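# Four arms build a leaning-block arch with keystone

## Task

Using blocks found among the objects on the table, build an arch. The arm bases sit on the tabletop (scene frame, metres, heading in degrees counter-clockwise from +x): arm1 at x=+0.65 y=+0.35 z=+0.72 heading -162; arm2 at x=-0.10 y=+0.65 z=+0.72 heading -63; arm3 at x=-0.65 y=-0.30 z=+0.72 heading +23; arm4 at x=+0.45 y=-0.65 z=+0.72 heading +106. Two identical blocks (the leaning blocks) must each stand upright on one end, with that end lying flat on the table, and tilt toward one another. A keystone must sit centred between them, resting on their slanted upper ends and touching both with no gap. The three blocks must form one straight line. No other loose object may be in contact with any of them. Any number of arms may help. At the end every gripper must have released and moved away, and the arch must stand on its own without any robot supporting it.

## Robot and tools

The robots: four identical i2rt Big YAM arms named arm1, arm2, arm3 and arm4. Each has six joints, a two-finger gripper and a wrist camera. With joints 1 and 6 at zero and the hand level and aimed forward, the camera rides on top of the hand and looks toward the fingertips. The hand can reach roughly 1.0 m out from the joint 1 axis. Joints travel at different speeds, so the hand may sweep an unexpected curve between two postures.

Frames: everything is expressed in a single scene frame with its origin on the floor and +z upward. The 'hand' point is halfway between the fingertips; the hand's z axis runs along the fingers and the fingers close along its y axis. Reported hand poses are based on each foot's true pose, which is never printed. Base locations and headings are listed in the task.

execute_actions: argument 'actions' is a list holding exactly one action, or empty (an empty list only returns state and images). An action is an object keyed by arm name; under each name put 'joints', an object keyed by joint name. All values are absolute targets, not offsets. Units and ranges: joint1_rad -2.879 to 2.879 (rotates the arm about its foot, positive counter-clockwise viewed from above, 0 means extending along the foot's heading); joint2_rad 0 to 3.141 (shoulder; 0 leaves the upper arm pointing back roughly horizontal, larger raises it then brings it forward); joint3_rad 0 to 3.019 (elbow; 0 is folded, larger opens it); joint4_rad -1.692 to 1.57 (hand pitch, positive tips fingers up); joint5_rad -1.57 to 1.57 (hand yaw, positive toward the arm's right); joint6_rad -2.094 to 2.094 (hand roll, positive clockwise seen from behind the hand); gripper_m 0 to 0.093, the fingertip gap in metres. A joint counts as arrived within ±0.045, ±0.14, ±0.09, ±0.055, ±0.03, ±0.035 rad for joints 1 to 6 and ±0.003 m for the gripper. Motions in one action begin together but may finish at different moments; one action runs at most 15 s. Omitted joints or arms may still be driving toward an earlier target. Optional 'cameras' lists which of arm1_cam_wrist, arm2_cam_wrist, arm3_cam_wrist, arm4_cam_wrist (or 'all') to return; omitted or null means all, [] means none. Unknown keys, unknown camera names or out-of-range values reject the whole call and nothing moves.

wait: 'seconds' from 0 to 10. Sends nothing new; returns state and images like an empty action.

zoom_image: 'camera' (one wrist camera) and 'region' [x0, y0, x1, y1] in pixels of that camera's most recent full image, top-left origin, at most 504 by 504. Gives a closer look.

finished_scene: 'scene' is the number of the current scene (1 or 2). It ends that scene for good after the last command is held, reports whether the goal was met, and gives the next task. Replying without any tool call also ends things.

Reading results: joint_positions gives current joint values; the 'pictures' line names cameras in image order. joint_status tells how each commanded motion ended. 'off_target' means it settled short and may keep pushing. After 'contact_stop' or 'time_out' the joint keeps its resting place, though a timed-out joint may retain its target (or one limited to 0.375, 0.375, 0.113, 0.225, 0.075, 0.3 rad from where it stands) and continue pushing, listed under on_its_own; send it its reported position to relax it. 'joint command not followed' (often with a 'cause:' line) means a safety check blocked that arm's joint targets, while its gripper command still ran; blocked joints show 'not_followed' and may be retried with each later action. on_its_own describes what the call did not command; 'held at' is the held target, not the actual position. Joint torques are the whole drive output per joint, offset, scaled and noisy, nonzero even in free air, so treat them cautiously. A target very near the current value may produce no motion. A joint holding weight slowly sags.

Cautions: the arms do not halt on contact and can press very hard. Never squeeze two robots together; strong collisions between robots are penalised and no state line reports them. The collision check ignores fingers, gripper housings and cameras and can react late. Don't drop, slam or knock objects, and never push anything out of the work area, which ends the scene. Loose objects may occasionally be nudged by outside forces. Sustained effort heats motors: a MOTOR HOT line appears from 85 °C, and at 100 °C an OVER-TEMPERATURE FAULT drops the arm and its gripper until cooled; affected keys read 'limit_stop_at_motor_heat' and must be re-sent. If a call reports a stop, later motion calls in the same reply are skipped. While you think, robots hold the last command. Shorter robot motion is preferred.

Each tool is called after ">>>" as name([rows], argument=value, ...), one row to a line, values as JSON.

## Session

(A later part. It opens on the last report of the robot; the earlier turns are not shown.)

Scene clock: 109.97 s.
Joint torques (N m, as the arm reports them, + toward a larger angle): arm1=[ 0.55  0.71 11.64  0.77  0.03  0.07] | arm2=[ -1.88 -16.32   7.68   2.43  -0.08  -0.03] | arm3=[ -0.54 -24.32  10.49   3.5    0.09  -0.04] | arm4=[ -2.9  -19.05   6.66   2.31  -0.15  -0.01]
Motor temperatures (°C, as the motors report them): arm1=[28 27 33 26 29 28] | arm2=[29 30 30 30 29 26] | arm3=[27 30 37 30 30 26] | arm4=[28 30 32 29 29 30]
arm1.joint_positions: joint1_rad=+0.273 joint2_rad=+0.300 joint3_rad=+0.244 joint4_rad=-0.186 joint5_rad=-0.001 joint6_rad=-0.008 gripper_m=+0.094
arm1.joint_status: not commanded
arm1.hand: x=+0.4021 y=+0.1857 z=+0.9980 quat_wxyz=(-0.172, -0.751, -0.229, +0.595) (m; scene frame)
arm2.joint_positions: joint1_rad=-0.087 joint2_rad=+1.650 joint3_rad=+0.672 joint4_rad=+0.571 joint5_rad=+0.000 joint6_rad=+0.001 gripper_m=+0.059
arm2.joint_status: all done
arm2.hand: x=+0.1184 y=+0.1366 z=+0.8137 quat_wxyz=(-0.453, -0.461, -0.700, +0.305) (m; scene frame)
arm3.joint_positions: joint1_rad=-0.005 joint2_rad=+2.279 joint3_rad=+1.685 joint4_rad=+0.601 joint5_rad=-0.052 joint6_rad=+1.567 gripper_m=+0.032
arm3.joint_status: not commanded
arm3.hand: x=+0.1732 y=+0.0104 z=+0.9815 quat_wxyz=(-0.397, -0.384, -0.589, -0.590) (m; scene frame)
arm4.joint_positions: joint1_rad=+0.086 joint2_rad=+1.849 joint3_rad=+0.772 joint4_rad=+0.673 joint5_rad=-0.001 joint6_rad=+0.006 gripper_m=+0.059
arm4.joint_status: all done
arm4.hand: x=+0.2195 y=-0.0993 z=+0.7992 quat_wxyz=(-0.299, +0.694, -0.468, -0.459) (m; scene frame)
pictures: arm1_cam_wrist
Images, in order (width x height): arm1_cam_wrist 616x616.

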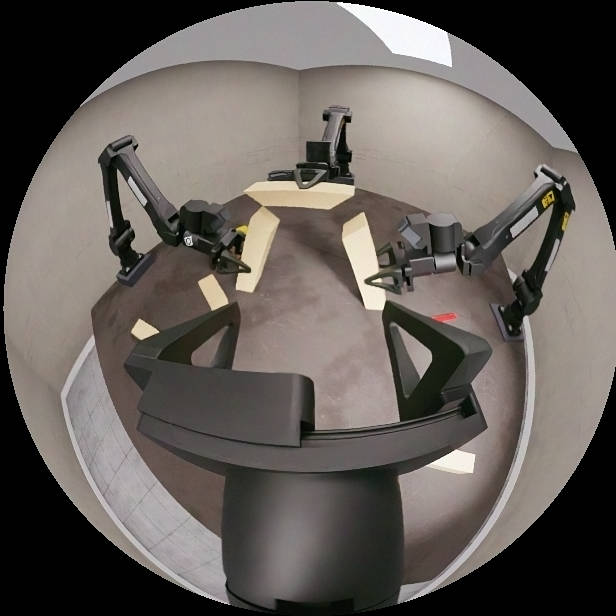

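>>> execute_actions([
  {"arm3":{"joints":{"joint2_rad":2.335,"joint4_rad":0.72}}},
], cameras=["arm1_cam_wrist","arm3_cam_wrist"])

>>> zoom_image(camera="arm1_cam_wrist", region=[210,130,400,320])

Scene clock: 111.20 s.
Joint torques (N m, as the arm reports them, + toward a larger angle): arm1=[ 0.48  0.82 11.62  0.76  0.02  0.07] | arm2=[ -1.86 -16.49   7.66   2.46  -0.07  -0.02] | arm3=[  0.05 -22.88   9.94   3.47   0.24   0.04] | arm4=[ -2.73 -18.63   6.68   2.12  -0.17  -0.01]
Motor temperatures (°C, as the motors report them): arm1=[28 27 33 26 29 28] | arm2=[29 30 30 30 29 26] | arm3=[27 31 37 30 30 26] | arm4=[28 30 32 29 29 30]
arm1.joint_positions: joint1_rad=+0.273 joint2_rad=+0.300 joint3_rad=+0.244 joint4_rad=-0.186 joint5_rad=-0.001 joint6_rad=-0.008 gripper_m=+0.094
arm1.joint_status: not commanded
arm1.hand: x=+0.4021 y=+0.1857 z=+0.9980 quat_wxyz=(-0.172, -0.751, -0.229, +0.595) (m; scene frame)
arm2.joint_positions: joint1_rad=-0.087 joint2_rad=+1.650 joint3_rad=+0.672 joint4_rad=+0.571 joint5_rad=+0.000 joint6_rad=+0.001 gripper_m=+0.059
arm2.joint_status: not commanded
arm2.hand: x=+0.1184 y=+0.1366 z=+0.8137 quat_wxyz=(-0.453, -0.461, -0.700, +0.305) (m; scene frame)
arm3.joint_positions: joint1_rad=-0.004 joint2_rad=+2.345 joint3_rad=+1.685 joint4_rad=+0.682 joint5_rad=-0.056 joint6_rad=+1.560 gripper_m=+0.032
arm3.joint_status: all done
arm3.hand: x=+0.1735 y=+0.0115 z=+0.9445 quat_wxyz=(-0.401, -0.378, -0.587, -0.593) (m; scene frame)
arm4.joint_positions: joint1_rad=+0.086 joint2_rad=+1.849 joint3_rad=+0.772 joint4_rad=+0.672 joint5_rad=-0.001 joint6_rad=+0.006 gripper_m=+0.059
arm4.joint_status: not commanded
arm4.hand: x=+0.2195 y=-0.0994 z=+0.7990 quat_wxyz=(-0.298, +0.694, -0.468, -0.459) (m; scene frame)
pictures: arm1_cam_wrist, arm3_cam_wrist
Images, in order (width x height): arm1_cam_wrist 616x616, arm3_cam_wrist 616x616.

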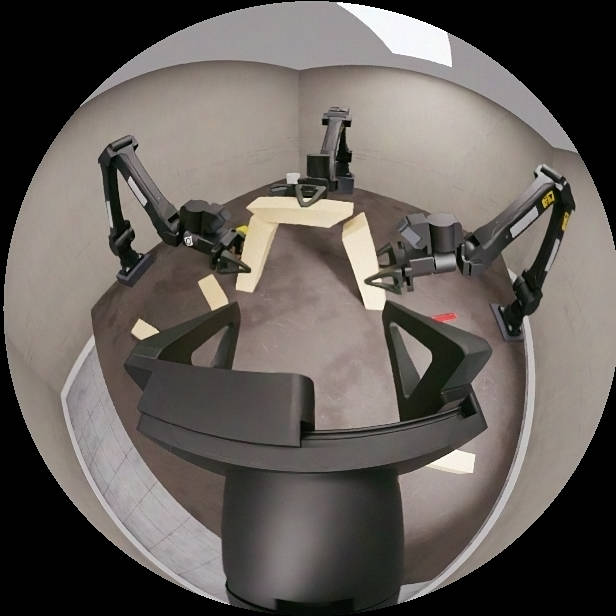

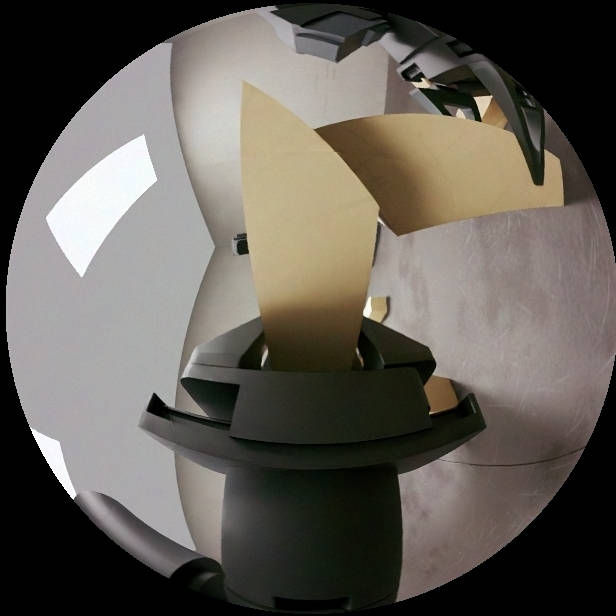

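Region (210, 130, 400, 320) of arm1_cam_wrist's 616x616 image, scaled by 2.653, with more detail than that image has.

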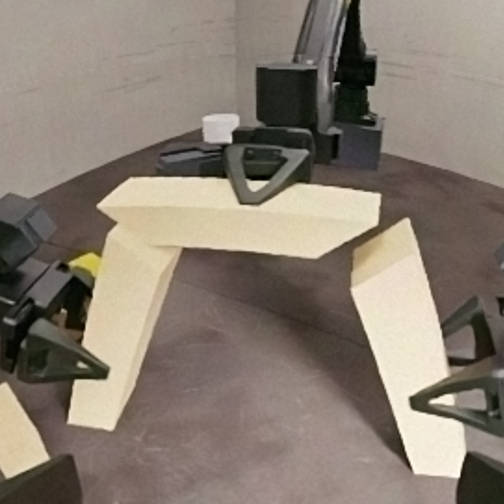

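>>> execute_actions([
  {"arm3":{"joints":{"joint1_rad":0.02}}},
], cameras=["arm1_cam_wrist","arm3_cam_wrist"])

>>> zoom_image(camera="arm1_cam_wrist", region=[210,130,400,320])

Scene clock: 112.50 s.
Joint torques (N m, as the arm reports them, + toward a larger angle): arm1=[ 0.49  0.72 11.64  0.79  0.04  0.07] | arm2=[ -1.87 -16.45   7.69   2.46  -0.08  -0.02] | arm3=[  1.96 -22.59   9.88   3.35   0.18   0.05] | arm4=[ -2.49 -18.27   6.78   2.25  -0.15  -0.02]
Motor temperatures (°C, as the motors report them): arm1=[28 27 33 26 29 28] | arm2=[29 30 30 30 29 26] | arm3=[27 31 37 30 30 26] | arm4=[28 30 32 29 29 30]
arm1.joint_positions: joint1_rad=+0.273 joint2_rad=+0.300 joint3_rad=+0.244 joint4_rad=-0.186 joint5_rad=-0.001 joint6_rad=-0.008 gripper_m=+0.094
arm1.joint_status: not commanded
arm1.hand: x=+0.4021 y=+0.1857 z=+0.9980 quat_wxyz=(-0.172, -0.751, -0.229, +0.595) (m; scene frame)
arm2.joint_positions: joint1_rad=-0.087 joint2_rad=+1.650 joint3_rad=+0.672 joint4_rad=+0.571 joint5_rad=+0.000 joint6_rad=+0.001 gripper_m=+0.059
arm2.joint_status: not commanded
arm2.hand: x=+0.1184 y=+0.1366 z=+0.8137 quat_wxyz=(-0.453, -0.461, -0.700, +0.305) (m; scene frame)
arm3.joint_positions: joint1_rad=+0.009 joint2_rad=+2.345 joint3_rad=+1.685 joint4_rad=+0.682 joint5_rad=-0.054 joint6_rad=+1.563 gripper_m=+0.032
arm3.joint_status: all done
arm3.hand: x=+0.1694 y=+0.0223 z=+0.9444 quat_wxyz=(-0.396, -0.375, -0.589, -0.597) (m; scene frame)
arm4.joint_positions: joint1_rad=+0.086 joint2_rad=+1.849 joint3_rad=+0.772 joint4_rad=+0.672 joint5_rad=-0.001 joint6_rad=+0.006 gripper_m=+0.059
arm4.joint_status: not commanded
arm4.hand: x=+0.2195 y=-0.0994 z=+0.7990 quat_wxyz=(-0.298, +0.694, -0.468, -0.459) (m; scene frame)
pictures: arm1_cam_wrist, arm3_cam_wrist
Images, in order (width x height): arm1_cam_wrist 616x616, arm3_cam_wrist 616x616.

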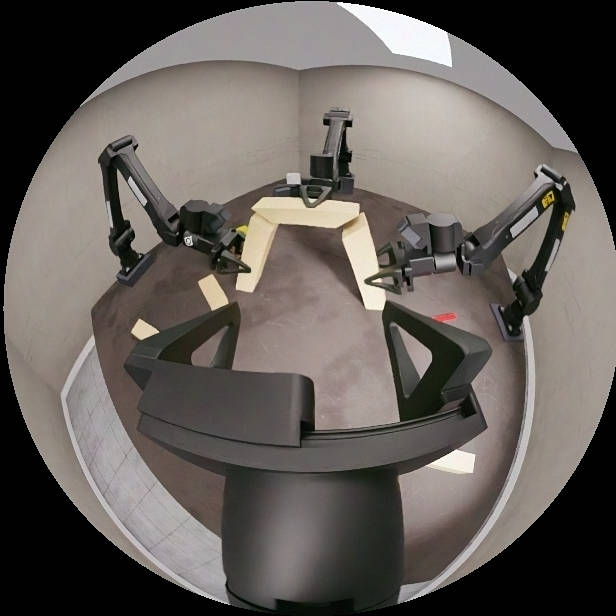

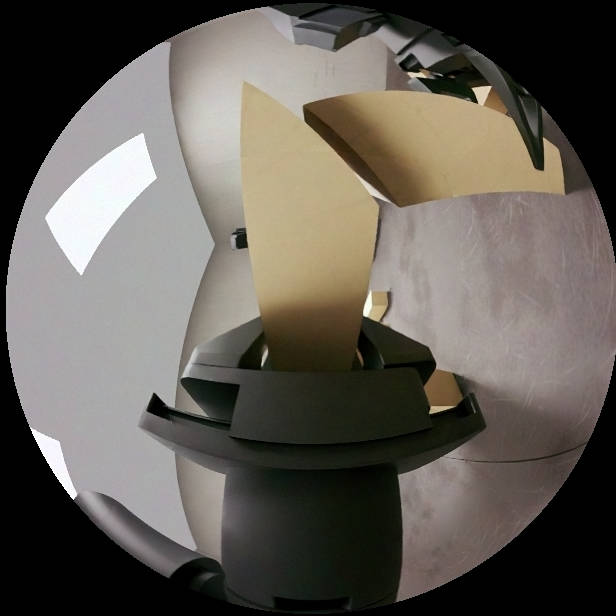

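Region (210, 130, 400, 320) of arm1_cam_wrist's 616x616 image, scaled by 2.653, with more detail than that image has.

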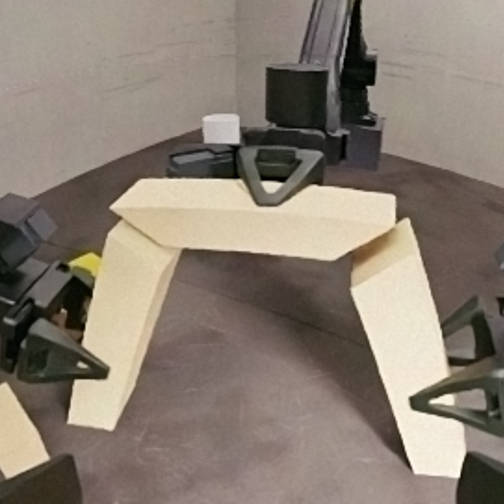

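>>> execute_actions([
  {"arm3":{"joints":{"joint2_rad":2.36,"joint4_rad":0.745}}},
], cameras=["arm1_cam_wrist","arm3_cam_wrist"])

>>> zoom_image(camera="arm1_cam_wrist", region=[210,130,400,320])

Scene clock: 113.57 s.
Joint torques (N m, as the arm reports them, + toward a larger angle): arm1=[ 0.59  0.72 11.64  0.77  0.02  0.06] | arm2=[ -1.89 -16.51   7.68   2.49  -0.07  -0.02] | arm3=[  1.88 -22.36   9.91   3.63   0.23   0.01] | arm4=[ -2.38 -19.34   6.82   2.24  -0.15   0.01]
Motor temperatures (°C, as the motors report them): arm1=[28 27 33 26 29 28] | arm2=[29 30 30 30 29 26] | arm3=[27 31 37 30 30 26] | arm4=[28 30 32 29 29 30]
arm1.joint_positions: joint1_rad=+0.273 joint2_rad=+0.300 joint3_rad=+0.244 joint4_rad=-0.186 joint5_rad=-0.001 joint6_rad=-0.008 gripper_m=+0.094
arm1.joint_status: not commanded
arm1.hand: x=+0.4021 y=+0.1857 z=+0.9980 quat_wxyz=(-0.172, -0.751, -0.229, +0.595) (m; scene frame)
arm2.joint_positions: joint1_rad=-0.087 joint2_rad=+1.650 joint3_rad=+0.672 joint4_rad=+0.571 joint5_rad=+0.000 joint6_rad=+0.001 gripper_m=+0.059
arm2.joint_status: not commanded
arm2.hand: x=+0.1184 y=+0.1366 z=+0.8137 quat_wxyz=(-0.453, -0.461, -0.700, +0.305) (m; scene frame)
arm3.joint_positions: joint1_rad=+0.010 joint2_rad=+2.361 joint3_rad=+1.685 joint4_rad=+0.701 joint5_rad=-0.054 joint6_rad=+1.563 gripper_m=+0.032
arm3.joint_status: all done
arm3.hand: x=+0.1689 y=+0.0228 z=+0.9350 quat_wxyz=(-0.396, -0.375, -0.588, -0.597) (m; scene frame)
arm4.joint_positions: joint1_rad=+0.086 joint2_rad=+1.849 joint3_rad=+0.772 joint4_rad=+0.672 joint5_rad=-0.001 joint6_rad=+0.006 gripper_m=+0.059
arm4.joint_status: not commanded
arm4.hand: x=+0.2195 y=-0.0994 z=+0.7990 quat_wxyz=(-0.298, +0.694, -0.468, -0.459) (m; scene frame)
pictures: arm1_cam_wrist, arm3_cam_wrist
Images, in order (width x height): arm1_cam_wrist 616x616, arm3_cam_wrist 616x616.

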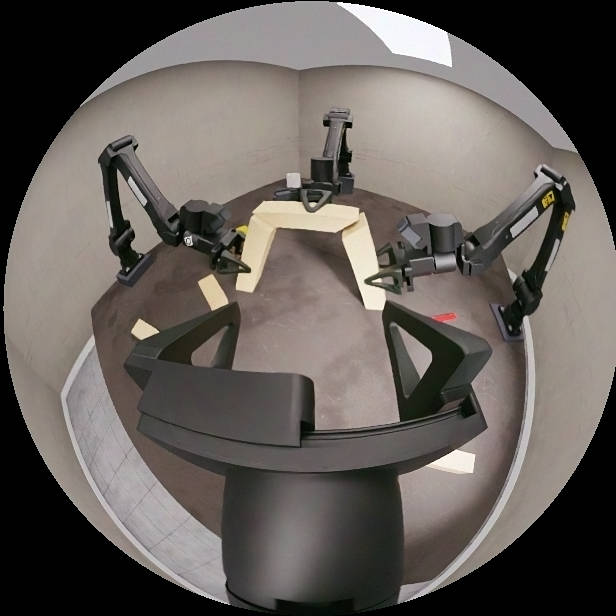

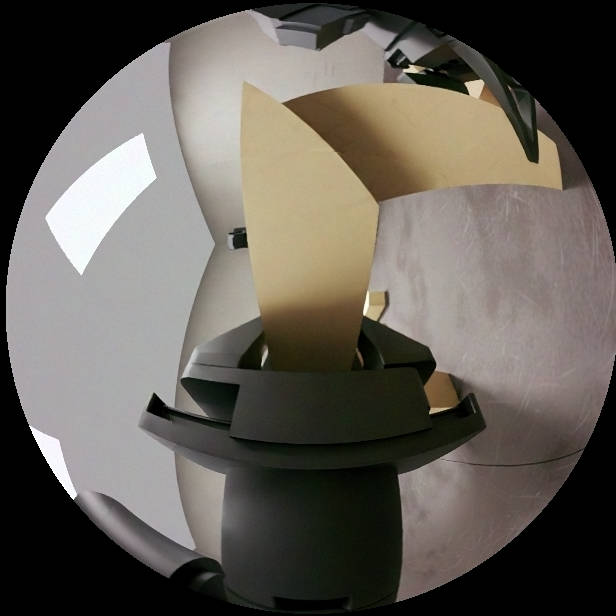

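Region (210, 130, 400, 320) of arm1_cam_wrist's 616x616 image, scaled by 2.653, with more detail than that image has.

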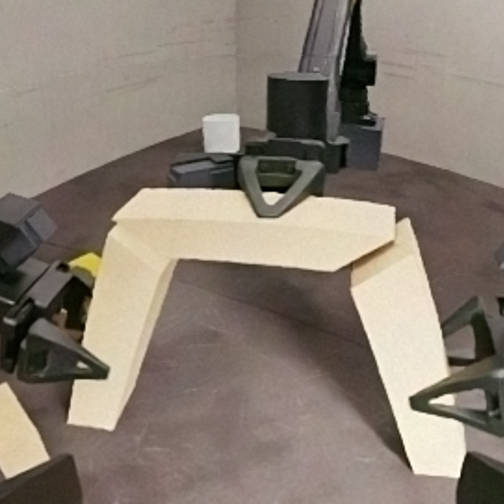

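>>> execute_actions(actions=[], cameras=["arm2_cam_wrist","arm4_cam_wrist","arm1_cam_wrist"])

>>> zoom_image(camera="arm1_cam_wrist", region=[310,180,400,270])

Scene clock: 122.13 s.
Joint torques (N m, as the arm reports them, + toward a larger angle): arm1=[ 0.65  0.76 11.66  0.74  0.02  0.07] | arm2=[ -1.87 -16.55   7.66   2.51  -0.07  -0.02] | arm3=[  1.87 -21.73  10.05   3.51   0.14  -0.04] | arm4=[ -2.36 -18.97   6.67   2.07  -0.12  -0.01]
Motor temperatures (°C, as the motors report them): arm1=[28 27 33 26 29 28] | arm2=[29 30 29 30 29 26] | arm3=[27 31 36 30 30 26] | arm4=[28 30 32 29 29 30]
arm1.joint_positions: joint1_rad=+0.273 joint2_rad=+0.300 joint3_rad=+0.244 joint4_rad=-0.186 joint5_rad=-0.001 joint6_rad=-0.008 gripper_m=+0.094
arm1.joint_status: not commanded
arm1.hand: x=+0.4021 y=+0.1857 z=+0.9980 quat_wxyz=(-0.172, -0.751, -0.229, +0.595) (m; scene frame)
arm2.joint_positions: joint1_rad=-0.087 joint2_rad=+1.650 joint3_rad=+0.672 joint4_rad=+0.571 joint5_rad=+0.000 joint6_rad=+0.001 gripper_m=+0.059
arm2.joint_status: not commanded
arm2.hand: x=+0.1184 y=+0.1366 z=+0.8137 quat_wxyz=(-0.453, -0.461, -0.700, +0.305) (m; scene frame)
arm3.joint_positions: joint1_rad=+0.010 joint2_rad=+2.361 joint3_rad=+1.685 joint4_rad=+0.701 joint5_rad=-0.054 joint6_rad=+1.563 gripper_m=+0.032
arm3.joint_status: all done
arm3.hand: x=+0.1689 y=+0.0228 z=+0.9350 quat_wxyz=(-0.396, -0.375, -0.588, -0.597) (m; scene frame)
arm4.joint_positions: joint1_rad=+0.086 joint2_rad=+1.849 joint3_rad=+0.772 joint4_rad=+0.672 joint5_rad=-0.001 joint6_rad=+0.006 gripper_m=+0.059
arm4.joint_status: not commanded
arm4.hand: x=+0.2195 y=-0.0994 z=+0.7990 quat_wxyz=(-0.298, +0.694, -0.468, -0.459) (m; scene frame)
pictures: arm1_cam_wrist, arm2_cam_wrist, arm4_cam_wrist
Images, in order (width x height): arm1_cam_wrist 616x616, arm2_cam_wrist 616x616, arm4_cam_wrist 616x616.

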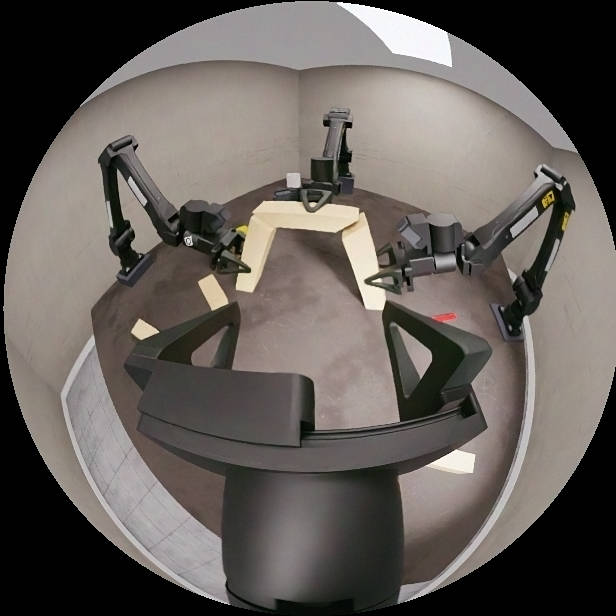

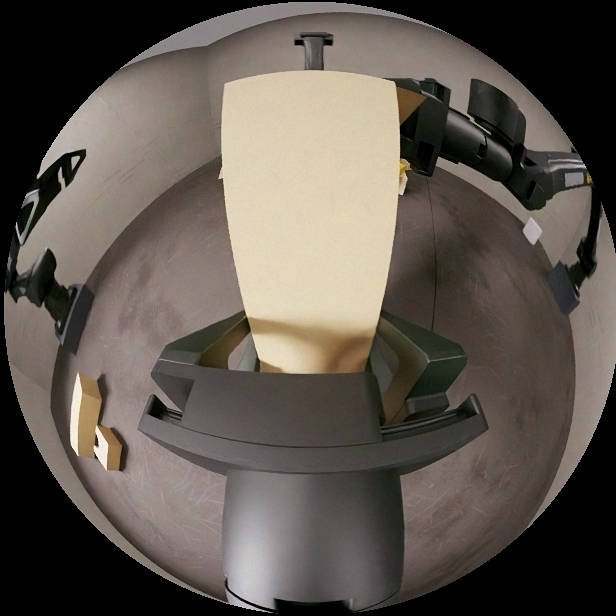

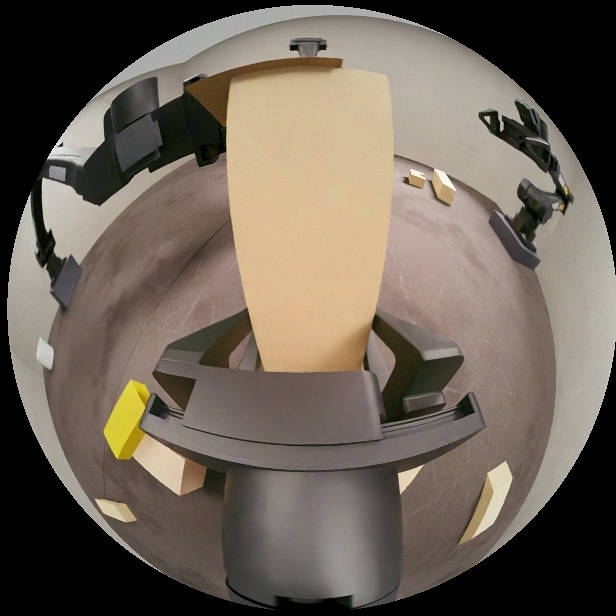

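Region (310, 180, 400, 270) of arm1_cam_wrist's 616x616 image, scaled by 5.600, with more detail than that image has.

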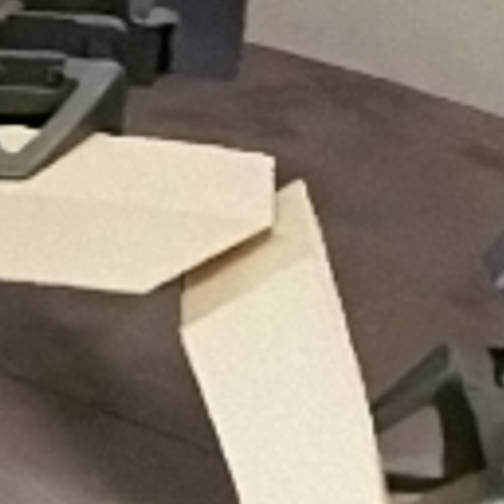

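>>> execute_actions([
  {"arm3":{"joints":{"joint3_rad":1.80,"joint4_rad":0.645}}},
], cameras=["arm4_cam_wrist","arm2_cam_wrist"])

Scene clock: 123.47 s.
Joint torques (N m, as the arm reports them, + toward a larger angle): arm1=[ 0.58  0.75 11.64  0.78  0.03  0.07] | arm2=[ -1.95 -16.45   7.7    2.45  -0.07  -0.01] | arm3=[  1.85 -22.95  14.84   1.52   0.21   0.01] | arm4=[ -2.88 -18.77   6.8    2.1   -0.14   0.  ]
Motor temperatures (°C, as the motors report them): arm1=[28 27 33 26 29 28] | arm2=[29 30 29 30 29 26] | arm3=[27 32 36 30 30 26] | arm4=[28 30 32 29 29 30]
arm1.joint_positions: joint1_rad=+0.273 joint2_rad=+0.300 joint3_rad=+0.244 joint4_rad=-0.186 joint5_rad=-0.001 joint6_rad=-0.008 gripper_m=+0.094
arm1.joint_status: not commanded
arm1.hand: x=+0.4021 y=+0.1857 z=+0.9980 quat_wxyz=(-0.172, -0.751, -0.229, +0.595) (m; scene frame)
arm2.joint_positions: joint1_rad=-0.087 joint2_rad=+1.650 joint3_rad=+0.672 joint4_rad=+0.571 joint5_rad=+0.000 joint6_rad=+0.001 gripper_m=+0.059
arm2.joint_status: not commanded
arm2.hand: x=+0.1184 y=+0.1366 z=+0.8137 quat_wxyz=(-0.453, -0.461, -0.700, +0.305) (m; scene frame)
arm3.joint_positions: joint1_rad=+0.010 joint2_rad=+2.364 joint3_rad=+1.734 joint4_rad=+0.652 joint5_rad=-0.054 joint6_rad=+1.564 gripper_m=+0.032
arm3.joint_status: all done
arm3.hand: x=+0.1794 y=+0.0268 z=+0.9465 quat_wxyz=(-0.395, -0.376, -0.589, -0.596) (m; scene frame)
arm4.joint_positions: joint1_rad=+0.086 joint2_rad=+1.849 joint3_rad=+0.772 joint4_rad=+0.672 joint5_rad=-0.001 joint6_rad=+0.006 gripper_m=+0.059
arm4.joint_status: not commanded
arm4.hand: x=+0.2195 y=-0.0994 z=+0.7990 quat_wxyz=(-0.298, +0.694, -0.468, -0.459) (m; scene frame)
pictures: arm2_cam_wrist, arm4_cam_wrist
Images, in order (width x height): arm2_cam_wrist 616x616, arm4_cam_wrist 616x616.

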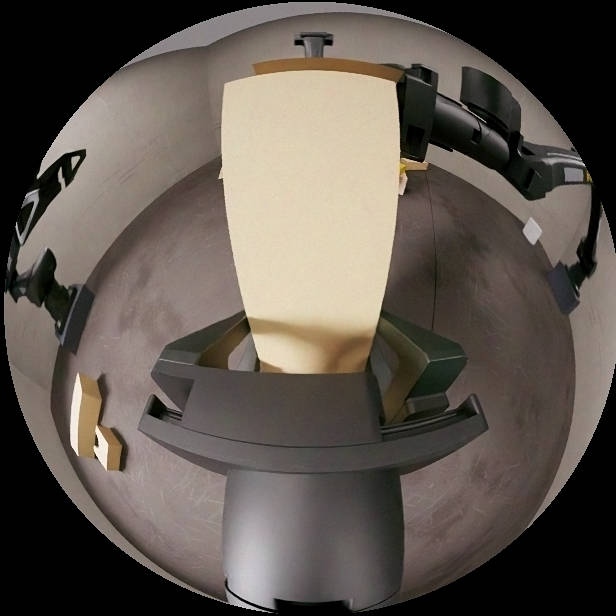

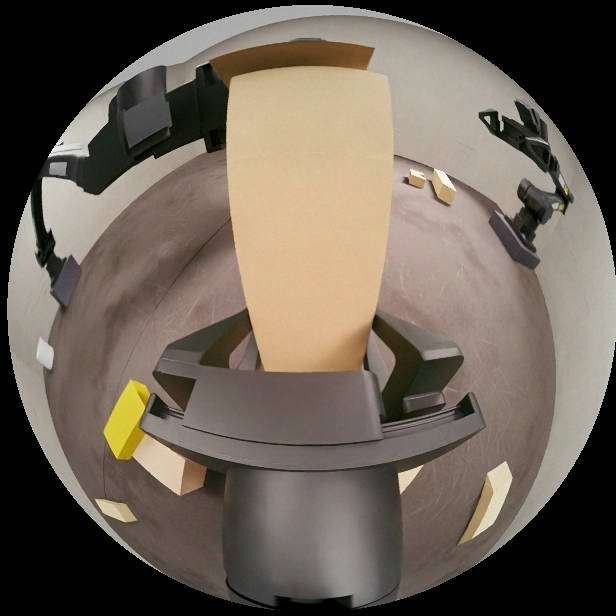

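>>> execute_actions([
  {"arm3":{"joints":{"joint3_rad":1.83,"joint4_rad":0.62}}},
], cameras=["arm4_cam_wrist","arm2_cam_wrist"])

Scene clock: 124.30 s.
Joint torques (N m, as the arm reports them, + toward a larger angle): arm1=[ 0.55  0.73 11.63  0.75  0.02  0.07] | arm2=[ -1.9  -16.51   7.65   2.51  -0.07  -0.01] | arm3=[  1.86 -22.65  15.41   1.55   0.18   0.01] | arm4=[ -3.03 -19.11   6.79   2.07  -0.15  -0.01]
Motor temperatures (°C, as the motors report them): arm1=[28 27 33 26 29 28] | arm2=[29 30 29 30 29 26] | arm3=[27 32 37 30 30 26] | arm4=[28 30 32 29 29 30]
arm1.joint_positions: joint1_rad=+0.273 joint2_rad=+0.300 joint3_rad=+0.244 joint4_rad=-0.186 joint5_rad=-0.001 joint6_rad=-0.008 gripper_m=+0.094
arm1.joint_status: not commanded
arm1.hand: x=+0.4021 y=+0.1857 z=+0.9980 quat_wxyz=(-0.172, -0.751, -0.229, +0.595) (m; scene frame)
arm2.joint_positions: joint1_rad=-0.087 joint2_rad=+1.650 joint3_rad=+0.672 joint4_rad=+0.571 joint5_rad=+0.000 joint6_rad=+0.001 gripper_m=+0.059
arm2.joint_status: not commanded
arm2.hand: x=+0.1184 y=+0.1366 z=+0.8137 quat_wxyz=(-0.453, -0.461, -0.700, +0.305) (m; scene frame)
arm3.joint_positions: joint1_rad=+0.010 joint2_rad=+2.366 joint3_rad=+1.760 joint4_rad=+0.627 joint5_rad=-0.054 joint6_rad=+1.564 gripper_m=+0.032
arm3.joint_status: all done
arm3.hand: x=+0.1848 y=+0.0290 z=+0.9540 quat_wxyz=(-0.395, -0.376, -0.589, -0.596) (m; scene frame)
arm4.joint_positions: joint1_rad=+0.086 joint2_rad=+1.849 joint3_rad=+0.772 joint4_rad=+0.672 joint5_rad=-0.001 joint6_rad=+0.006 gripper_m=+0.059
arm4.joint_status: not commanded
arm4.hand: x=+0.2195 y=-0.0994 z=+0.7990 quat_wxyz=(-0.298, +0.694, -0.468, -0.459) (m; scene frame)
pictures: arm2_cam_wrist, arm4_cam_wrist
Images, in order (width x height): arm2_cam_wrist 616x616, arm4_cam_wrist 616x616.

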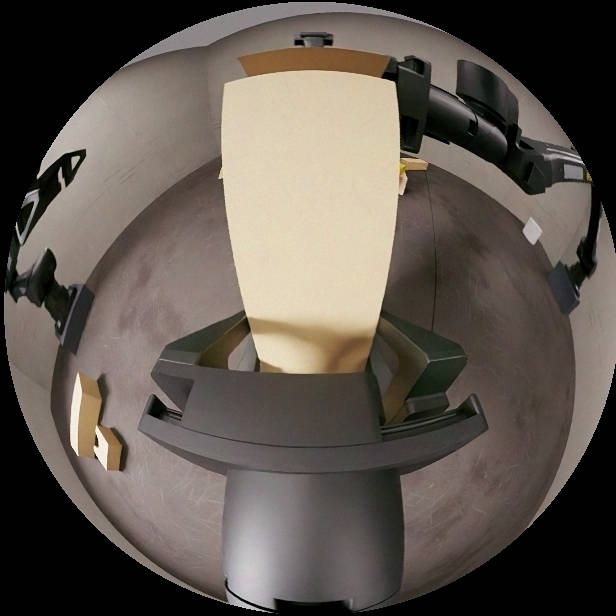

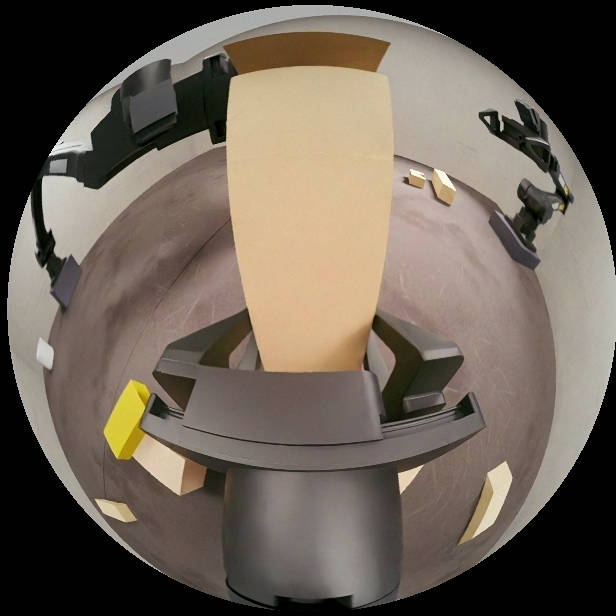

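>>> execute_actions([
  {"arm3":{"joints":{"joint2_rad":2.39,"joint4_rad":0.70}}},
], cameras=["arm1_cam_wrist","arm2_cam_wrist","arm4_cam_wrist"])

>>> zoom_image(camera="arm1_cam_wrist", region=[230,170,390,270])

Scene clock: 125.27 s.
Joint torques (N m, as the arm reports them, + toward a larger angle): arm1=[ 0.61  0.68 11.65  0.78  0.03  0.06] | arm2=[ -1.91 -16.51   7.63   2.45  -0.07  -0.01] | arm3=[  2.29 -23.49  14.88   3.78   0.24   0.03] | arm4=[ -2.42 -18.77   6.75   2.13  -0.19   0.  ]
Motor temperatures (°C, as the motors report them): arm1=[28 27 33 26 29 28] | arm2=[29 30 29 30 29 26] | arm3=[27 32 37 30 30 26] | arm4=[28 30 32 29 29 30]
arm1.joint_positions: joint1_rad=+0.273 joint2_rad=+0.300 joint3_rad=+0.244 joint4_rad=-0.186 joint5_rad=-0.001 joint6_rad=-0.008 gripper_m=+0.094
arm1.joint_status: not commanded
arm1.hand: x=+0.4021 y=+0.1857 z=+0.9980 quat_wxyz=(-0.172, -0.751, -0.229, +0.595) (m; scene frame)
arm2.joint_positions: joint1_rad=-0.087 joint2_rad=+1.650 joint3_rad=+0.672 joint4_rad=+0.571 joint5_rad=+0.000 joint6_rad=+0.001 gripper_m=+0.059
arm2.joint_status: not commanded
arm2.hand: x=+0.1184 y=+0.1366 z=+0.8137 quat_wxyz=(-0.453, -0.461, -0.700, +0.305) (m; scene frame)
arm3.joint_positions: joint1_rad=+0.011 joint2_rad=+2.396 joint3_rad=+1.763 joint4_rad=+0.654 joint5_rad=-0.054 joint6_rad=+1.563 gripper_m=+0.032
arm3.joint_status: all done
arm3.hand: x=+0.1850 y=+0.0296 z=+0.9359 quat_wxyz=(-0.395, -0.375, -0.589, -0.597) (m; scene frame)
arm4.joint_positions: joint1_rad=+0.086 joint2_rad=+1.849 joint3_rad=+0.772 joint4_rad=+0.672 joint5_rad=-0.001 joint6_rad=+0.006 gripper_m=+0.059
arm4.joint_status: not commanded
arm4.hand: x=+0.2195 y=-0.0994 z=+0.7990 quat_wxyz=(-0.298, +0.694, -0.468, -0.459) (m; scene frame)
pictures: arm1_cam_wrist, arm2_cam_wrist, arm4_cam_wrist
Images, in order (width x height): arm1_cam_wrist 616x616, arm2_cam_wrist 616x616, arm4_cam_wrist 616x616.

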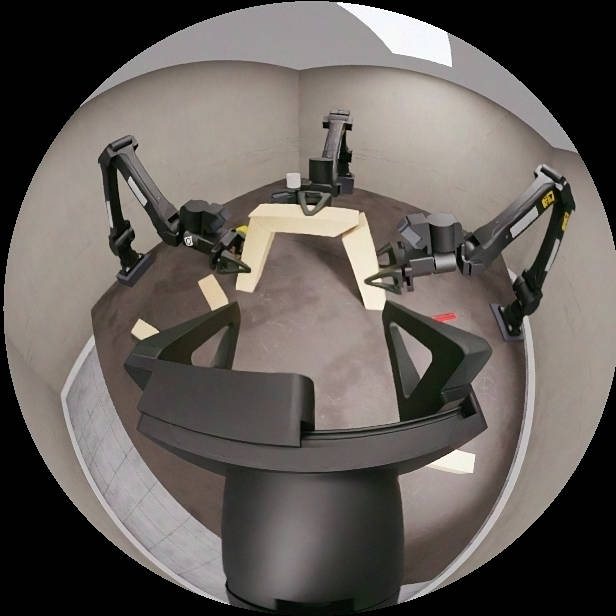

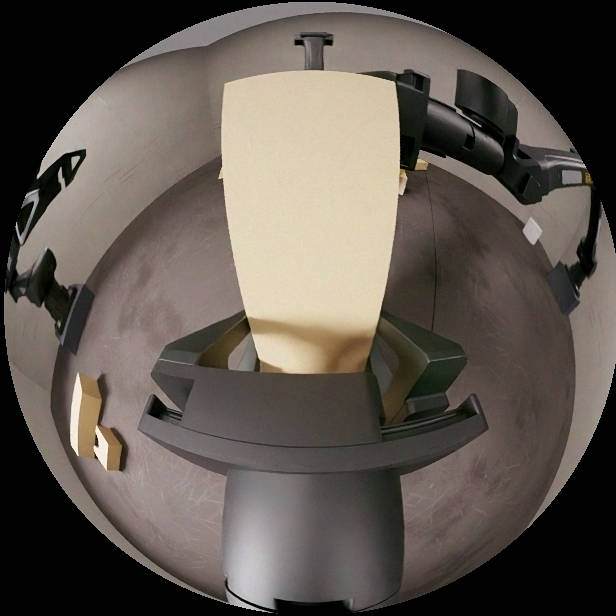

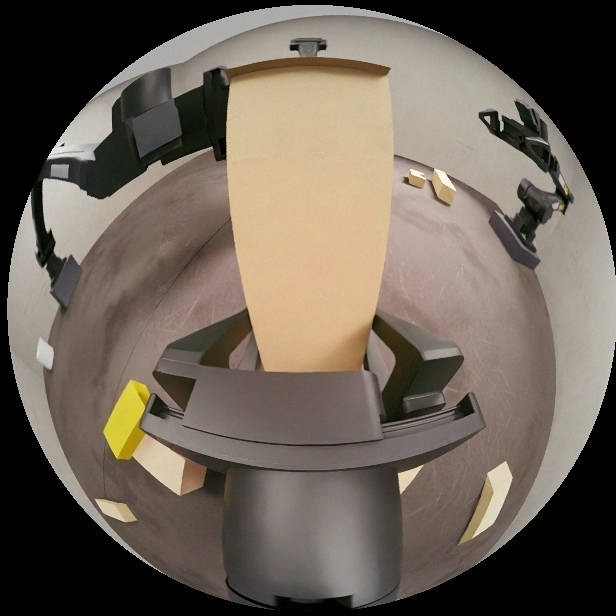

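Region (230, 170, 390, 270) of arm1_cam_wrist's 616x616 image, scaled by 3.150, with more detail than that image has; it fills the top 315 rows of this view, and the rest is white.

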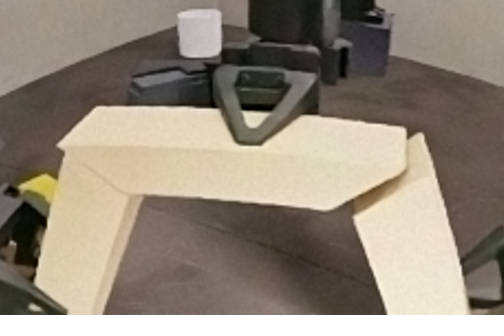

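>>> execute_actions([
  {"arm2":{"joints":{"joint3_rad":0.745,"joint2_rad":1.655}}},
], cameras=["arm1_cam_wrist"])

>>> zoom_image(camera="arm1_cam_wrist", region=[230,170,390,320])

Scene clock: 126.20 s.
Joint torques (N m, as the arm reports them, + toward a larger angle): arm1=[ 0.42  0.64 11.63  0.74  0.02  0.06] | arm2=[ -1.9  -13.73  11.78   2.67  -0.07  -0.02] | arm3=[  1.7  -22.56  14.84   3.68   0.23   0.  ] | arm4=[ -3.14 -19.01   6.8    2.06  -0.17  -0.03]
Motor temperatures (°C, as the motors report them): arm1=[28 27 33 26 29 28] | arm2=[29 30 29 30 29 26] | arm3=[27 32 37 30 30 26] | arm4=[28 30 32 29 29 30]
arm1.joint_positions: joint1_rad=+0.273 joint2_rad=+0.300 joint3_rad=+0.244 joint4_rad=-0.186 joint5_rad=-0.001 joint6_rad=-0.008 gripper_m=+0.094
arm1.joint_status: not commanded
arm1.hand: x=+0.4021 y=+0.1857 z=+0.9980 quat_wxyz=(-0.172, -0.751, -0.229, +0.595) (m; scene frame)
arm2.joint_positions: joint1_rad=-0.087 joint2_rad=+1.650 joint3_rad=+0.686 joint4_rad=+0.566 joint5_rad=+0.000 joint6_rad=+0.001 gripper_m=+0.059
arm2.joint_status: all done
arm2.hand: x=+0.1206 y=+0.1317 z=+0.8186 quat_wxyz=(-0.456, -0.459, -0.698, +0.307) (m; scene frame)
arm3.joint_positions: joint1_rad=+0.011 joint2_rad=+2.396 joint3_rad=+1.763 joint4_rad=+0.654 joint5_rad=-0.054 joint6_rad=+1.563 gripper_m=+0.032
arm3.joint_status: not commanded
arm3.hand: x=+0.1850 y=+0.0296 z=+0.9359 quat_wxyz=(-0.395, -0.375, -0.589, -0.597) (m; scene frame)
arm4.joint_positions: joint1_rad=+0.086 joint2_rad=+1.849 joint3_rad=+0.772 joint4_rad=+0.672 joint5_rad=-0.001 joint6_rad=+0.006 gripper_m=+0.059
arm4.joint_status: not commanded
arm4.hand: x=+0.2195 y=-0.0994 z=+0.7990 quat_wxyz=(-0.298, +0.694, -0.468, -0.459) (m; scene frame)
pictures: arm1_cam_wrist
Images, in order (width x height): arm1_cam_wrist 616x616.

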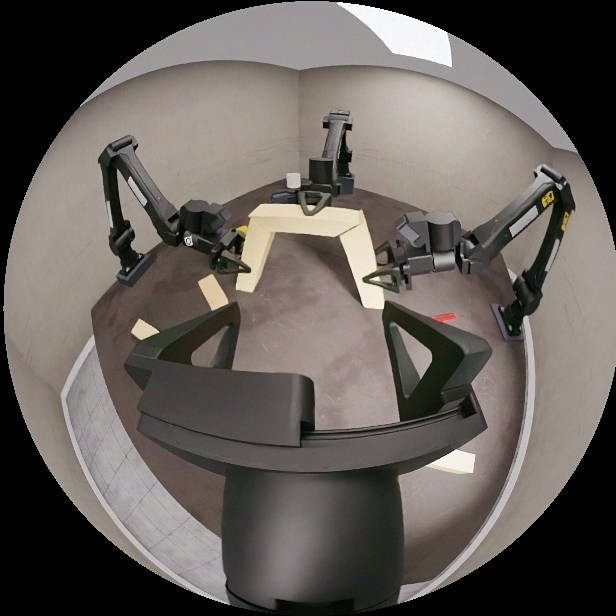

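Region (230, 170, 390, 320) of arm1_cam_wrist's 616x616 image, scaled by 3.150, with more detail than that image has; it fills the top 472 rows of this view, and the rest is white.

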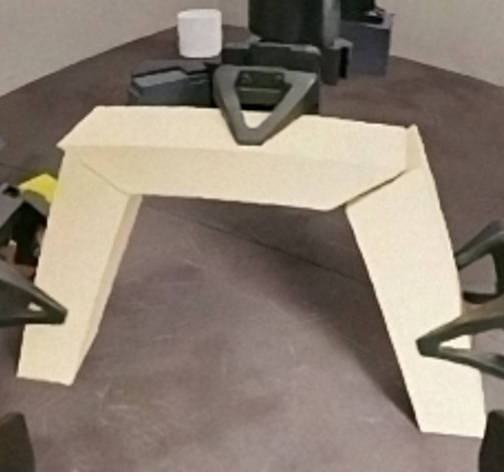

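>>> execute_actions([
  {"arm2":{"joints":{"joint2_rad":1.685}}},
], cameras=["arm1_cam_wrist"])

>>> zoom_image(camera="arm1_cam_wrist", region=[230,170,390,320])

Scene clock: 127.03 s.
Joint torques (N m, as the arm reports them, + toward a larger angle): arm1=[ 0.73  0.8  11.64  0.76  0.02  0.08] | arm2=[ -1.86 -12.91  10.89   2.63  -0.08  -0.01] | arm3=[  1.33 -23.16  14.8    3.8    0.19  -0.02] | arm4=[ -3.07 -18.96   6.75   2.2   -0.16   0.  ]
Motor temperatures (°C, as the motors report them): arm1=[28 27 33 26 29 28] | arm2=[29 30 30 30 29 26] | arm3=[27 32 37 30 30 26] | arm4=[28 30 32 29 29 30]
arm1.joint_positions: joint1_rad=+0.273 joint2_rad=+0.300 joint3_rad=+0.244 joint4_rad=-0.186 joint5_rad=-0.001 joint6_rad=-0.008 gripper_m=+0.094
arm1.joint_status: not commanded
arm1.hand: x=+0.4021 y=+0.1857 z=+0.9980 quat_wxyz=(-0.172, -0.751, -0.229, +0.595) (m; scene frame)
arm2.joint_positions: joint1_rad=-0.087 joint2_rad=+1.668 joint3_rad=+0.696 joint4_rad=+0.567 joint5_rad=+0.000 joint6_rad=+0.001 gripper_m=+0.059
arm2.joint_status: all done
arm2.hand: x=+0.1219 y=+0.1285 z=+0.8137 quat_wxyz=(-0.454, -0.460, -0.699, +0.306) (m; scene frame)
arm3.joint_positions: joint1_rad=+0.011 joint2_rad=+2.396 joint3_rad=+1.763 joint4_rad=+0.654 joint5_rad=-0.054 joint6_rad=+1.563 gripper_m=+0.032
arm3.joint_status: not commanded
arm3.hand: x=+0.1850 y=+0.0296 z=+0.9359 quat_wxyz=(-0.395, -0.375, -0.589, -0.597) (m; scene frame)
arm4.joint_positions: joint1_rad=+0.086 joint2_rad=+1.849 joint3_rad=+0.772 joint4_rad=+0.672 joint5_rad=-0.001 joint6_rad=+0.006 gripper_m=+0.059
arm4.joint_status: not commanded
arm4.hand: x=+0.2195 y=-0.0994 z=+0.7990 quat_wxyz=(-0.298, +0.694, -0.468, -0.459) (m; scene frame)
pictures: arm1_cam_wrist
Images, in order (width x height): arm1_cam_wrist 616x616.

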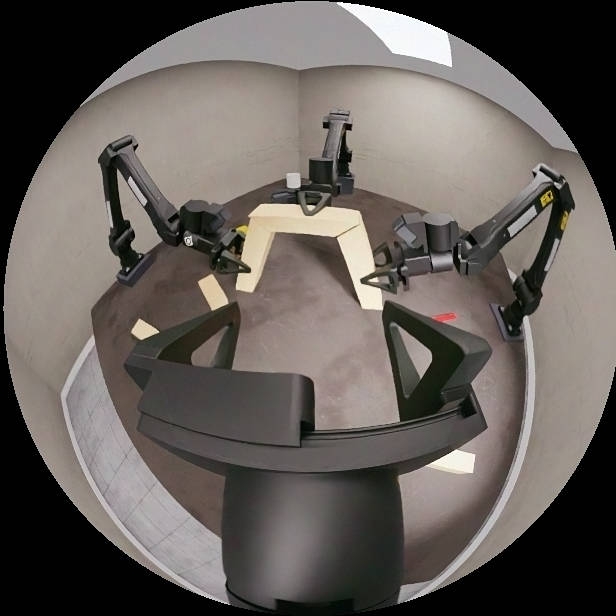

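Region (230, 170, 390, 320) of arm1_cam_wrist's 616x616 image, scaled by 3.150, with more detail than that image has; it fills the top 472 rows of this view, and the rest is white.

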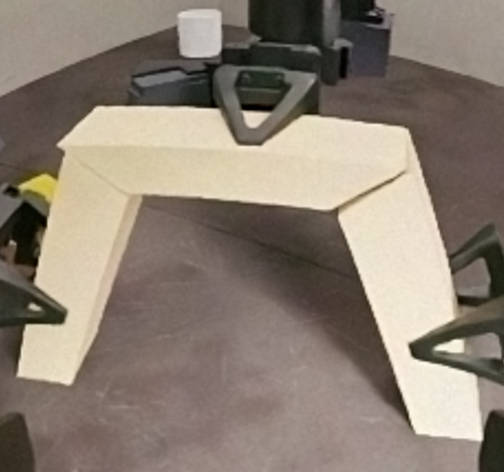

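>>> execute_actions([
  {"arm3":{"joints":{"gripper_m":0.065}}},
], cameras=["arm1_cam_wrist"])

>>> zoom_image(camera="arm1_cam_wrist", region=[230,170,390,320])

Scene clock: 127.90 s.
Joint torques (N m, as the arm reports them, + toward a larger angle): arm1=[ 0.51  0.65 11.65  0.78  0.02  0.07] | arm2=[ -2.   -12.81  10.91   2.63  -0.08  -0.03] | arm3=[  1.95 -24.17  13.51   2.87   0.21   0.  ] | arm4=[ -2.76 -18.87   6.62   2.24  -0.18   0.  ]
Motor temperatures (°C, as the motors report them): arm1=[28 27 33 26 29 28] | arm2=[29 30 30 30 29 26] | arm3=[27 32 37 30 30 26] | arm4=[28 30 32 29 29 30]
arm1.joint_positions: joint1_rad=+0.273 joint2_rad=+0.300 joint3_rad=+0.244 joint4_rad=-0.186 joint5_rad=-0.001 joint6_rad=-0.008 gripper_m=+0.094
arm1.joint_status: not commanded
arm1.hand: x=+0.4021 y=+0.1857 z=+0.9980 quat_wxyz=(-0.172, -0.751, -0.229, +0.595) (m; scene frame)
arm2.joint_positions: joint1_rad=-0.087 joint2_rad=+1.668 joint3_rad=+0.696 joint4_rad=+0.567 joint5_rad=+0.000 joint6_rad=+0.002 gripper_m=+0.059
arm2.joint_status: not commanded
arm2.hand: x=+0.1219 y=+0.1285 z=+0.8137 quat_wxyz=(-0.454, -0.461, -0.699, +0.306) (m; scene frame)
arm3.joint_positions: joint1_rad=+0.011 joint2_rad=+2.396 joint3_rad=+1.779 joint4_rad=+0.671 joint5_rad=-0.054 joint6_rad=+1.563 gripper_m=+0.065
arm3.joint_status: all done
arm3.hand: x=+0.1879 y=+0.0309 z=+0.9487 quat_wxyz=(-0.402, -0.368, -0.580, -0.606) (m; scene frame)
arm4.joint_positions: joint1_rad=+0.086 joint2_rad=+1.849 joint3_rad=+0.772 joint4_rad=+0.672 joint5_rad=-0.001 joint6_rad=+0.006 gripper_m=+0.059
arm4.joint_status: not commanded
arm4.hand: x=+0.2195 y=-0.0994 z=+0.7990 quat_wxyz=(-0.298, +0.694, -0.468, -0.459) (m; scene frame)
pictures: arm1_cam_wrist
Images, in order (width x height): arm1_cam_wrist 616x616.

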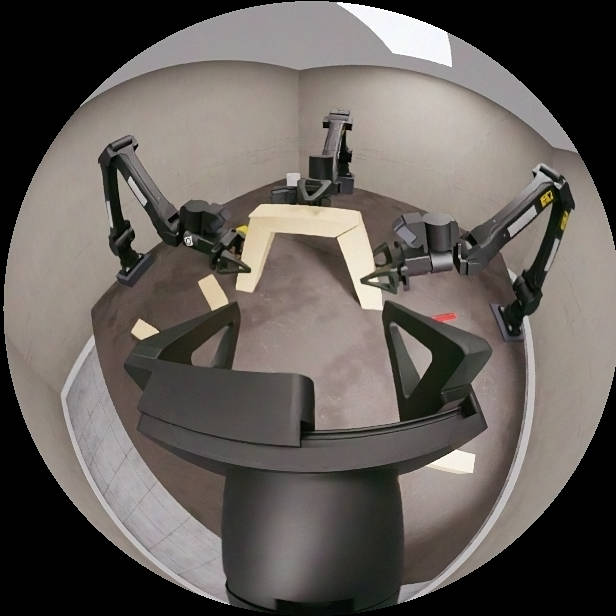

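Region (230, 170, 390, 320) of arm1_cam_wrist's 616x616 image, scaled by 3.150, with more detail than that image has; it fills the top 472 rows of this view, and the rest is white.

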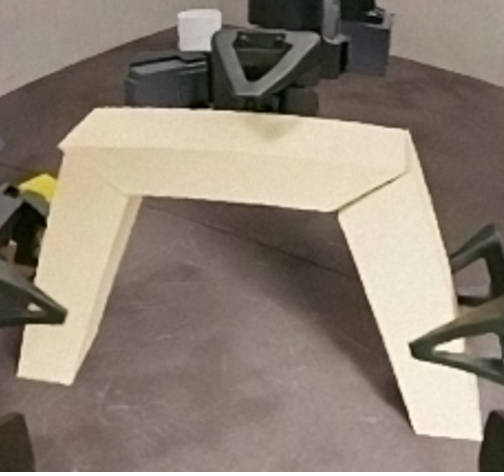

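>>> execute_actions([
  {"arm3":{"joints":{"gripper_m":0.093}}},
], cameras=[])

>>> execute_actions([
  {"arm3":{"joints":{"joint2_rad":2.32,"joint3_rad":1.64,"joint4_rad":0.78}}},
], cameras=["arm1_cam_wrist","arm3_cam_wrist"])

Scene clock: 128.73 s.
Joint torques (N m, as the arm reports them, + toward a larger angle): arm1=[ 0.57  0.77 11.63  0.76  0.02  0.07] | arm2=[ -1.88 -12.76  10.91   2.64  -0.07  -0.03] | arm3=[  2.29 -22.73  13.58   2.97   0.15   0.04] | arm4=[ -2.8  -18.75   6.73   2.08  -0.12  -0.02]
Motor temperatures (°C, as the motors report them): arm1=[28 27 33 26 29 28] | arm2=[29 30 30 30 29 26] | arm3=[27 32 37 30 30 26] | arm4=[28 30 32 29 29 30]
arm1.joint_positions: joint1_rad=+0.273 joint2_rad=+0.300 joint3_rad=+0.244 joint4_rad=-0.186 joint5_rad=-0.001 joint6_rad=-0.008 gripper_m=+0.094
arm1.joint_status: not commanded
arm1.hand: x=+0.4021 y=+0.1857 z=+0.9980 quat_wxyz=(-0.172, -0.751, -0.229, +0.595) (m; scene frame)
arm2.joint_positions: joint1_rad=-0.087 joint2_rad=+1.668 joint3_rad=+0.696 joint4_rad=+0.567 joint5_rad=+0.000 joint6_rad=+0.002 gripper_m=+0.059
arm2.joint_status: not commanded
arm2.hand: x=+0.1219 y=+0.1285 z=+0.8137 quat_wxyz=(-0.454, -0.461, -0.699, +0.306) (m; scene frame)
arm3.joint_positions: joint1_rad=+0.011 joint2_rad=+2.396 joint3_rad=+1.779 joint4_rad=+0.671 joint5_rad=-0.054 joint6_rad=+1.563 gripper_m=+0.093
arm3.joint_status: all done
arm3.hand: x=+0.1879 y=+0.0309 z=+0.9487 quat_wxyz=(-0.402, -0.368, -0.580, -0.606) (m; scene frame)
arm4.joint_positions: joint1_rad=+0.086 joint2_rad=+1.849 joint3_rad=+0.772 joint4_rad=+0.672 joint5_rad=-0.001 joint6_rad=+0.006 gripper_m=+0.059
arm4.joint_status: not commanded
arm4.hand: x=+0.2195 y=-0.0994 z=+0.7990 quat_wxyz=(-0.298, +0.694, -0.468, -0.459) (m; scene frame)
pictures: none
No camera images: the call's "cameras" was empty. Leave "cameras" out to get every camera's image.

Scene clock: 129.63 s.
Joint torques (N m, as the arm reports them, + toward a larger angle): arm1=[ 0.53  0.89 11.6   0.75  0.02  0.07] | arm2=[ -1.95 -12.69  10.91   2.68  -0.08  -0.03] | arm3=[  1.96 -22.98   8.42   2.92   0.25   0.03] | arm4=[ -2.86 -19.     6.74   2.16  -0.15   0.  ]
Motor temperatures (°C, as the motors report them): arm1=[28 27 33 26 29 28] | arm2=[29 30 30 30 29 26] | arm3=[27 32 37 30 30 26] | arm4=[28 30 32 29 29 30]
arm1.joint_positions: joint1_rad=+0.273 joint2_rad=+0.300 joint3_rad=+0.244 joint4_rad=-0.186 joint5_rad=-0.001 joint6_rad=-0.008 gripper_m=+0.094
arm1.joint_status: not commanded
arm1.hand: x=+0.4021 y=+0.1857 z=+0.9980 quat_wxyz=(-0.172, -0.751, -0.229, +0.595) (m; scene frame)
arm2.joint_positions: joint1_rad=-0.087 joint2_rad=+1.668 joint3_rad=+0.696 joint4_rad=+0.567 joint5_rad=+0.000 joint6_rad=+0.002 gripper_m=+0.059
arm2.joint_status: not commanded
arm2.hand: x=+0.1219 y=+0.1285 z=+0.8137 quat_wxyz=(-0.454, -0.461, -0.699, +0.306) (m; scene frame)
arm3.joint_positions: joint1_rad=+0.011 joint2_rad=+2.339 joint3_rad=+1.641 joint4_rad=+0.750 joint5_rad=-0.054 joint6_rad=+1.564 gripper_m=+0.093
arm3.joint_status: all done
arm3.hand: x=+0.1589 y=+0.0197 z=+0.9425 quat_wxyz=(-0.402, -0.369, -0.580, -0.605) (m; scene frame)
arm4.joint_positions: joint1_rad=+0.086 joint2_rad=+1.849 joint3_rad=+0.772 joint4_rad=+0.672 joint5_rad=-0.001 joint6_rad=+0.003 gripper_m=+0.059
arm4.joint_status: not commanded
arm4.hand: x=+0.2195 y=-0.0994 z=+0.7990 quat_wxyz=(-0.299, +0.695, -0.467, -0.458) (m; scene frame)
pictures: arm1_cam_wrist, arm3_cam_wrist
Images, in order (width x height): arm1_cam_wrist 616x616, arm3_cam_wrist 616x616.

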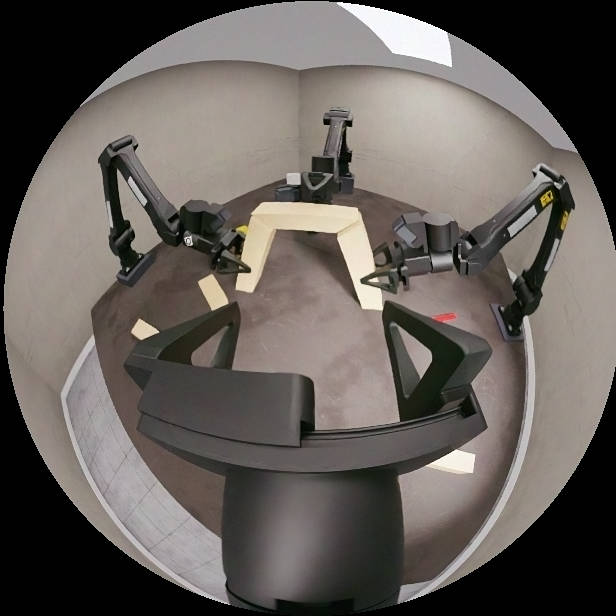

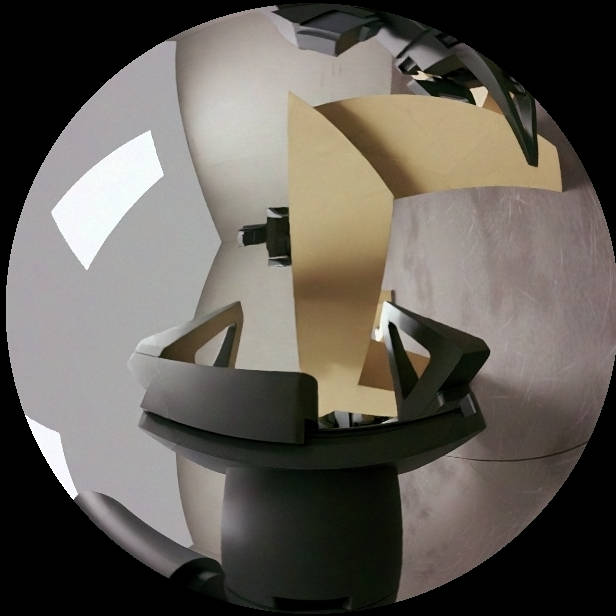

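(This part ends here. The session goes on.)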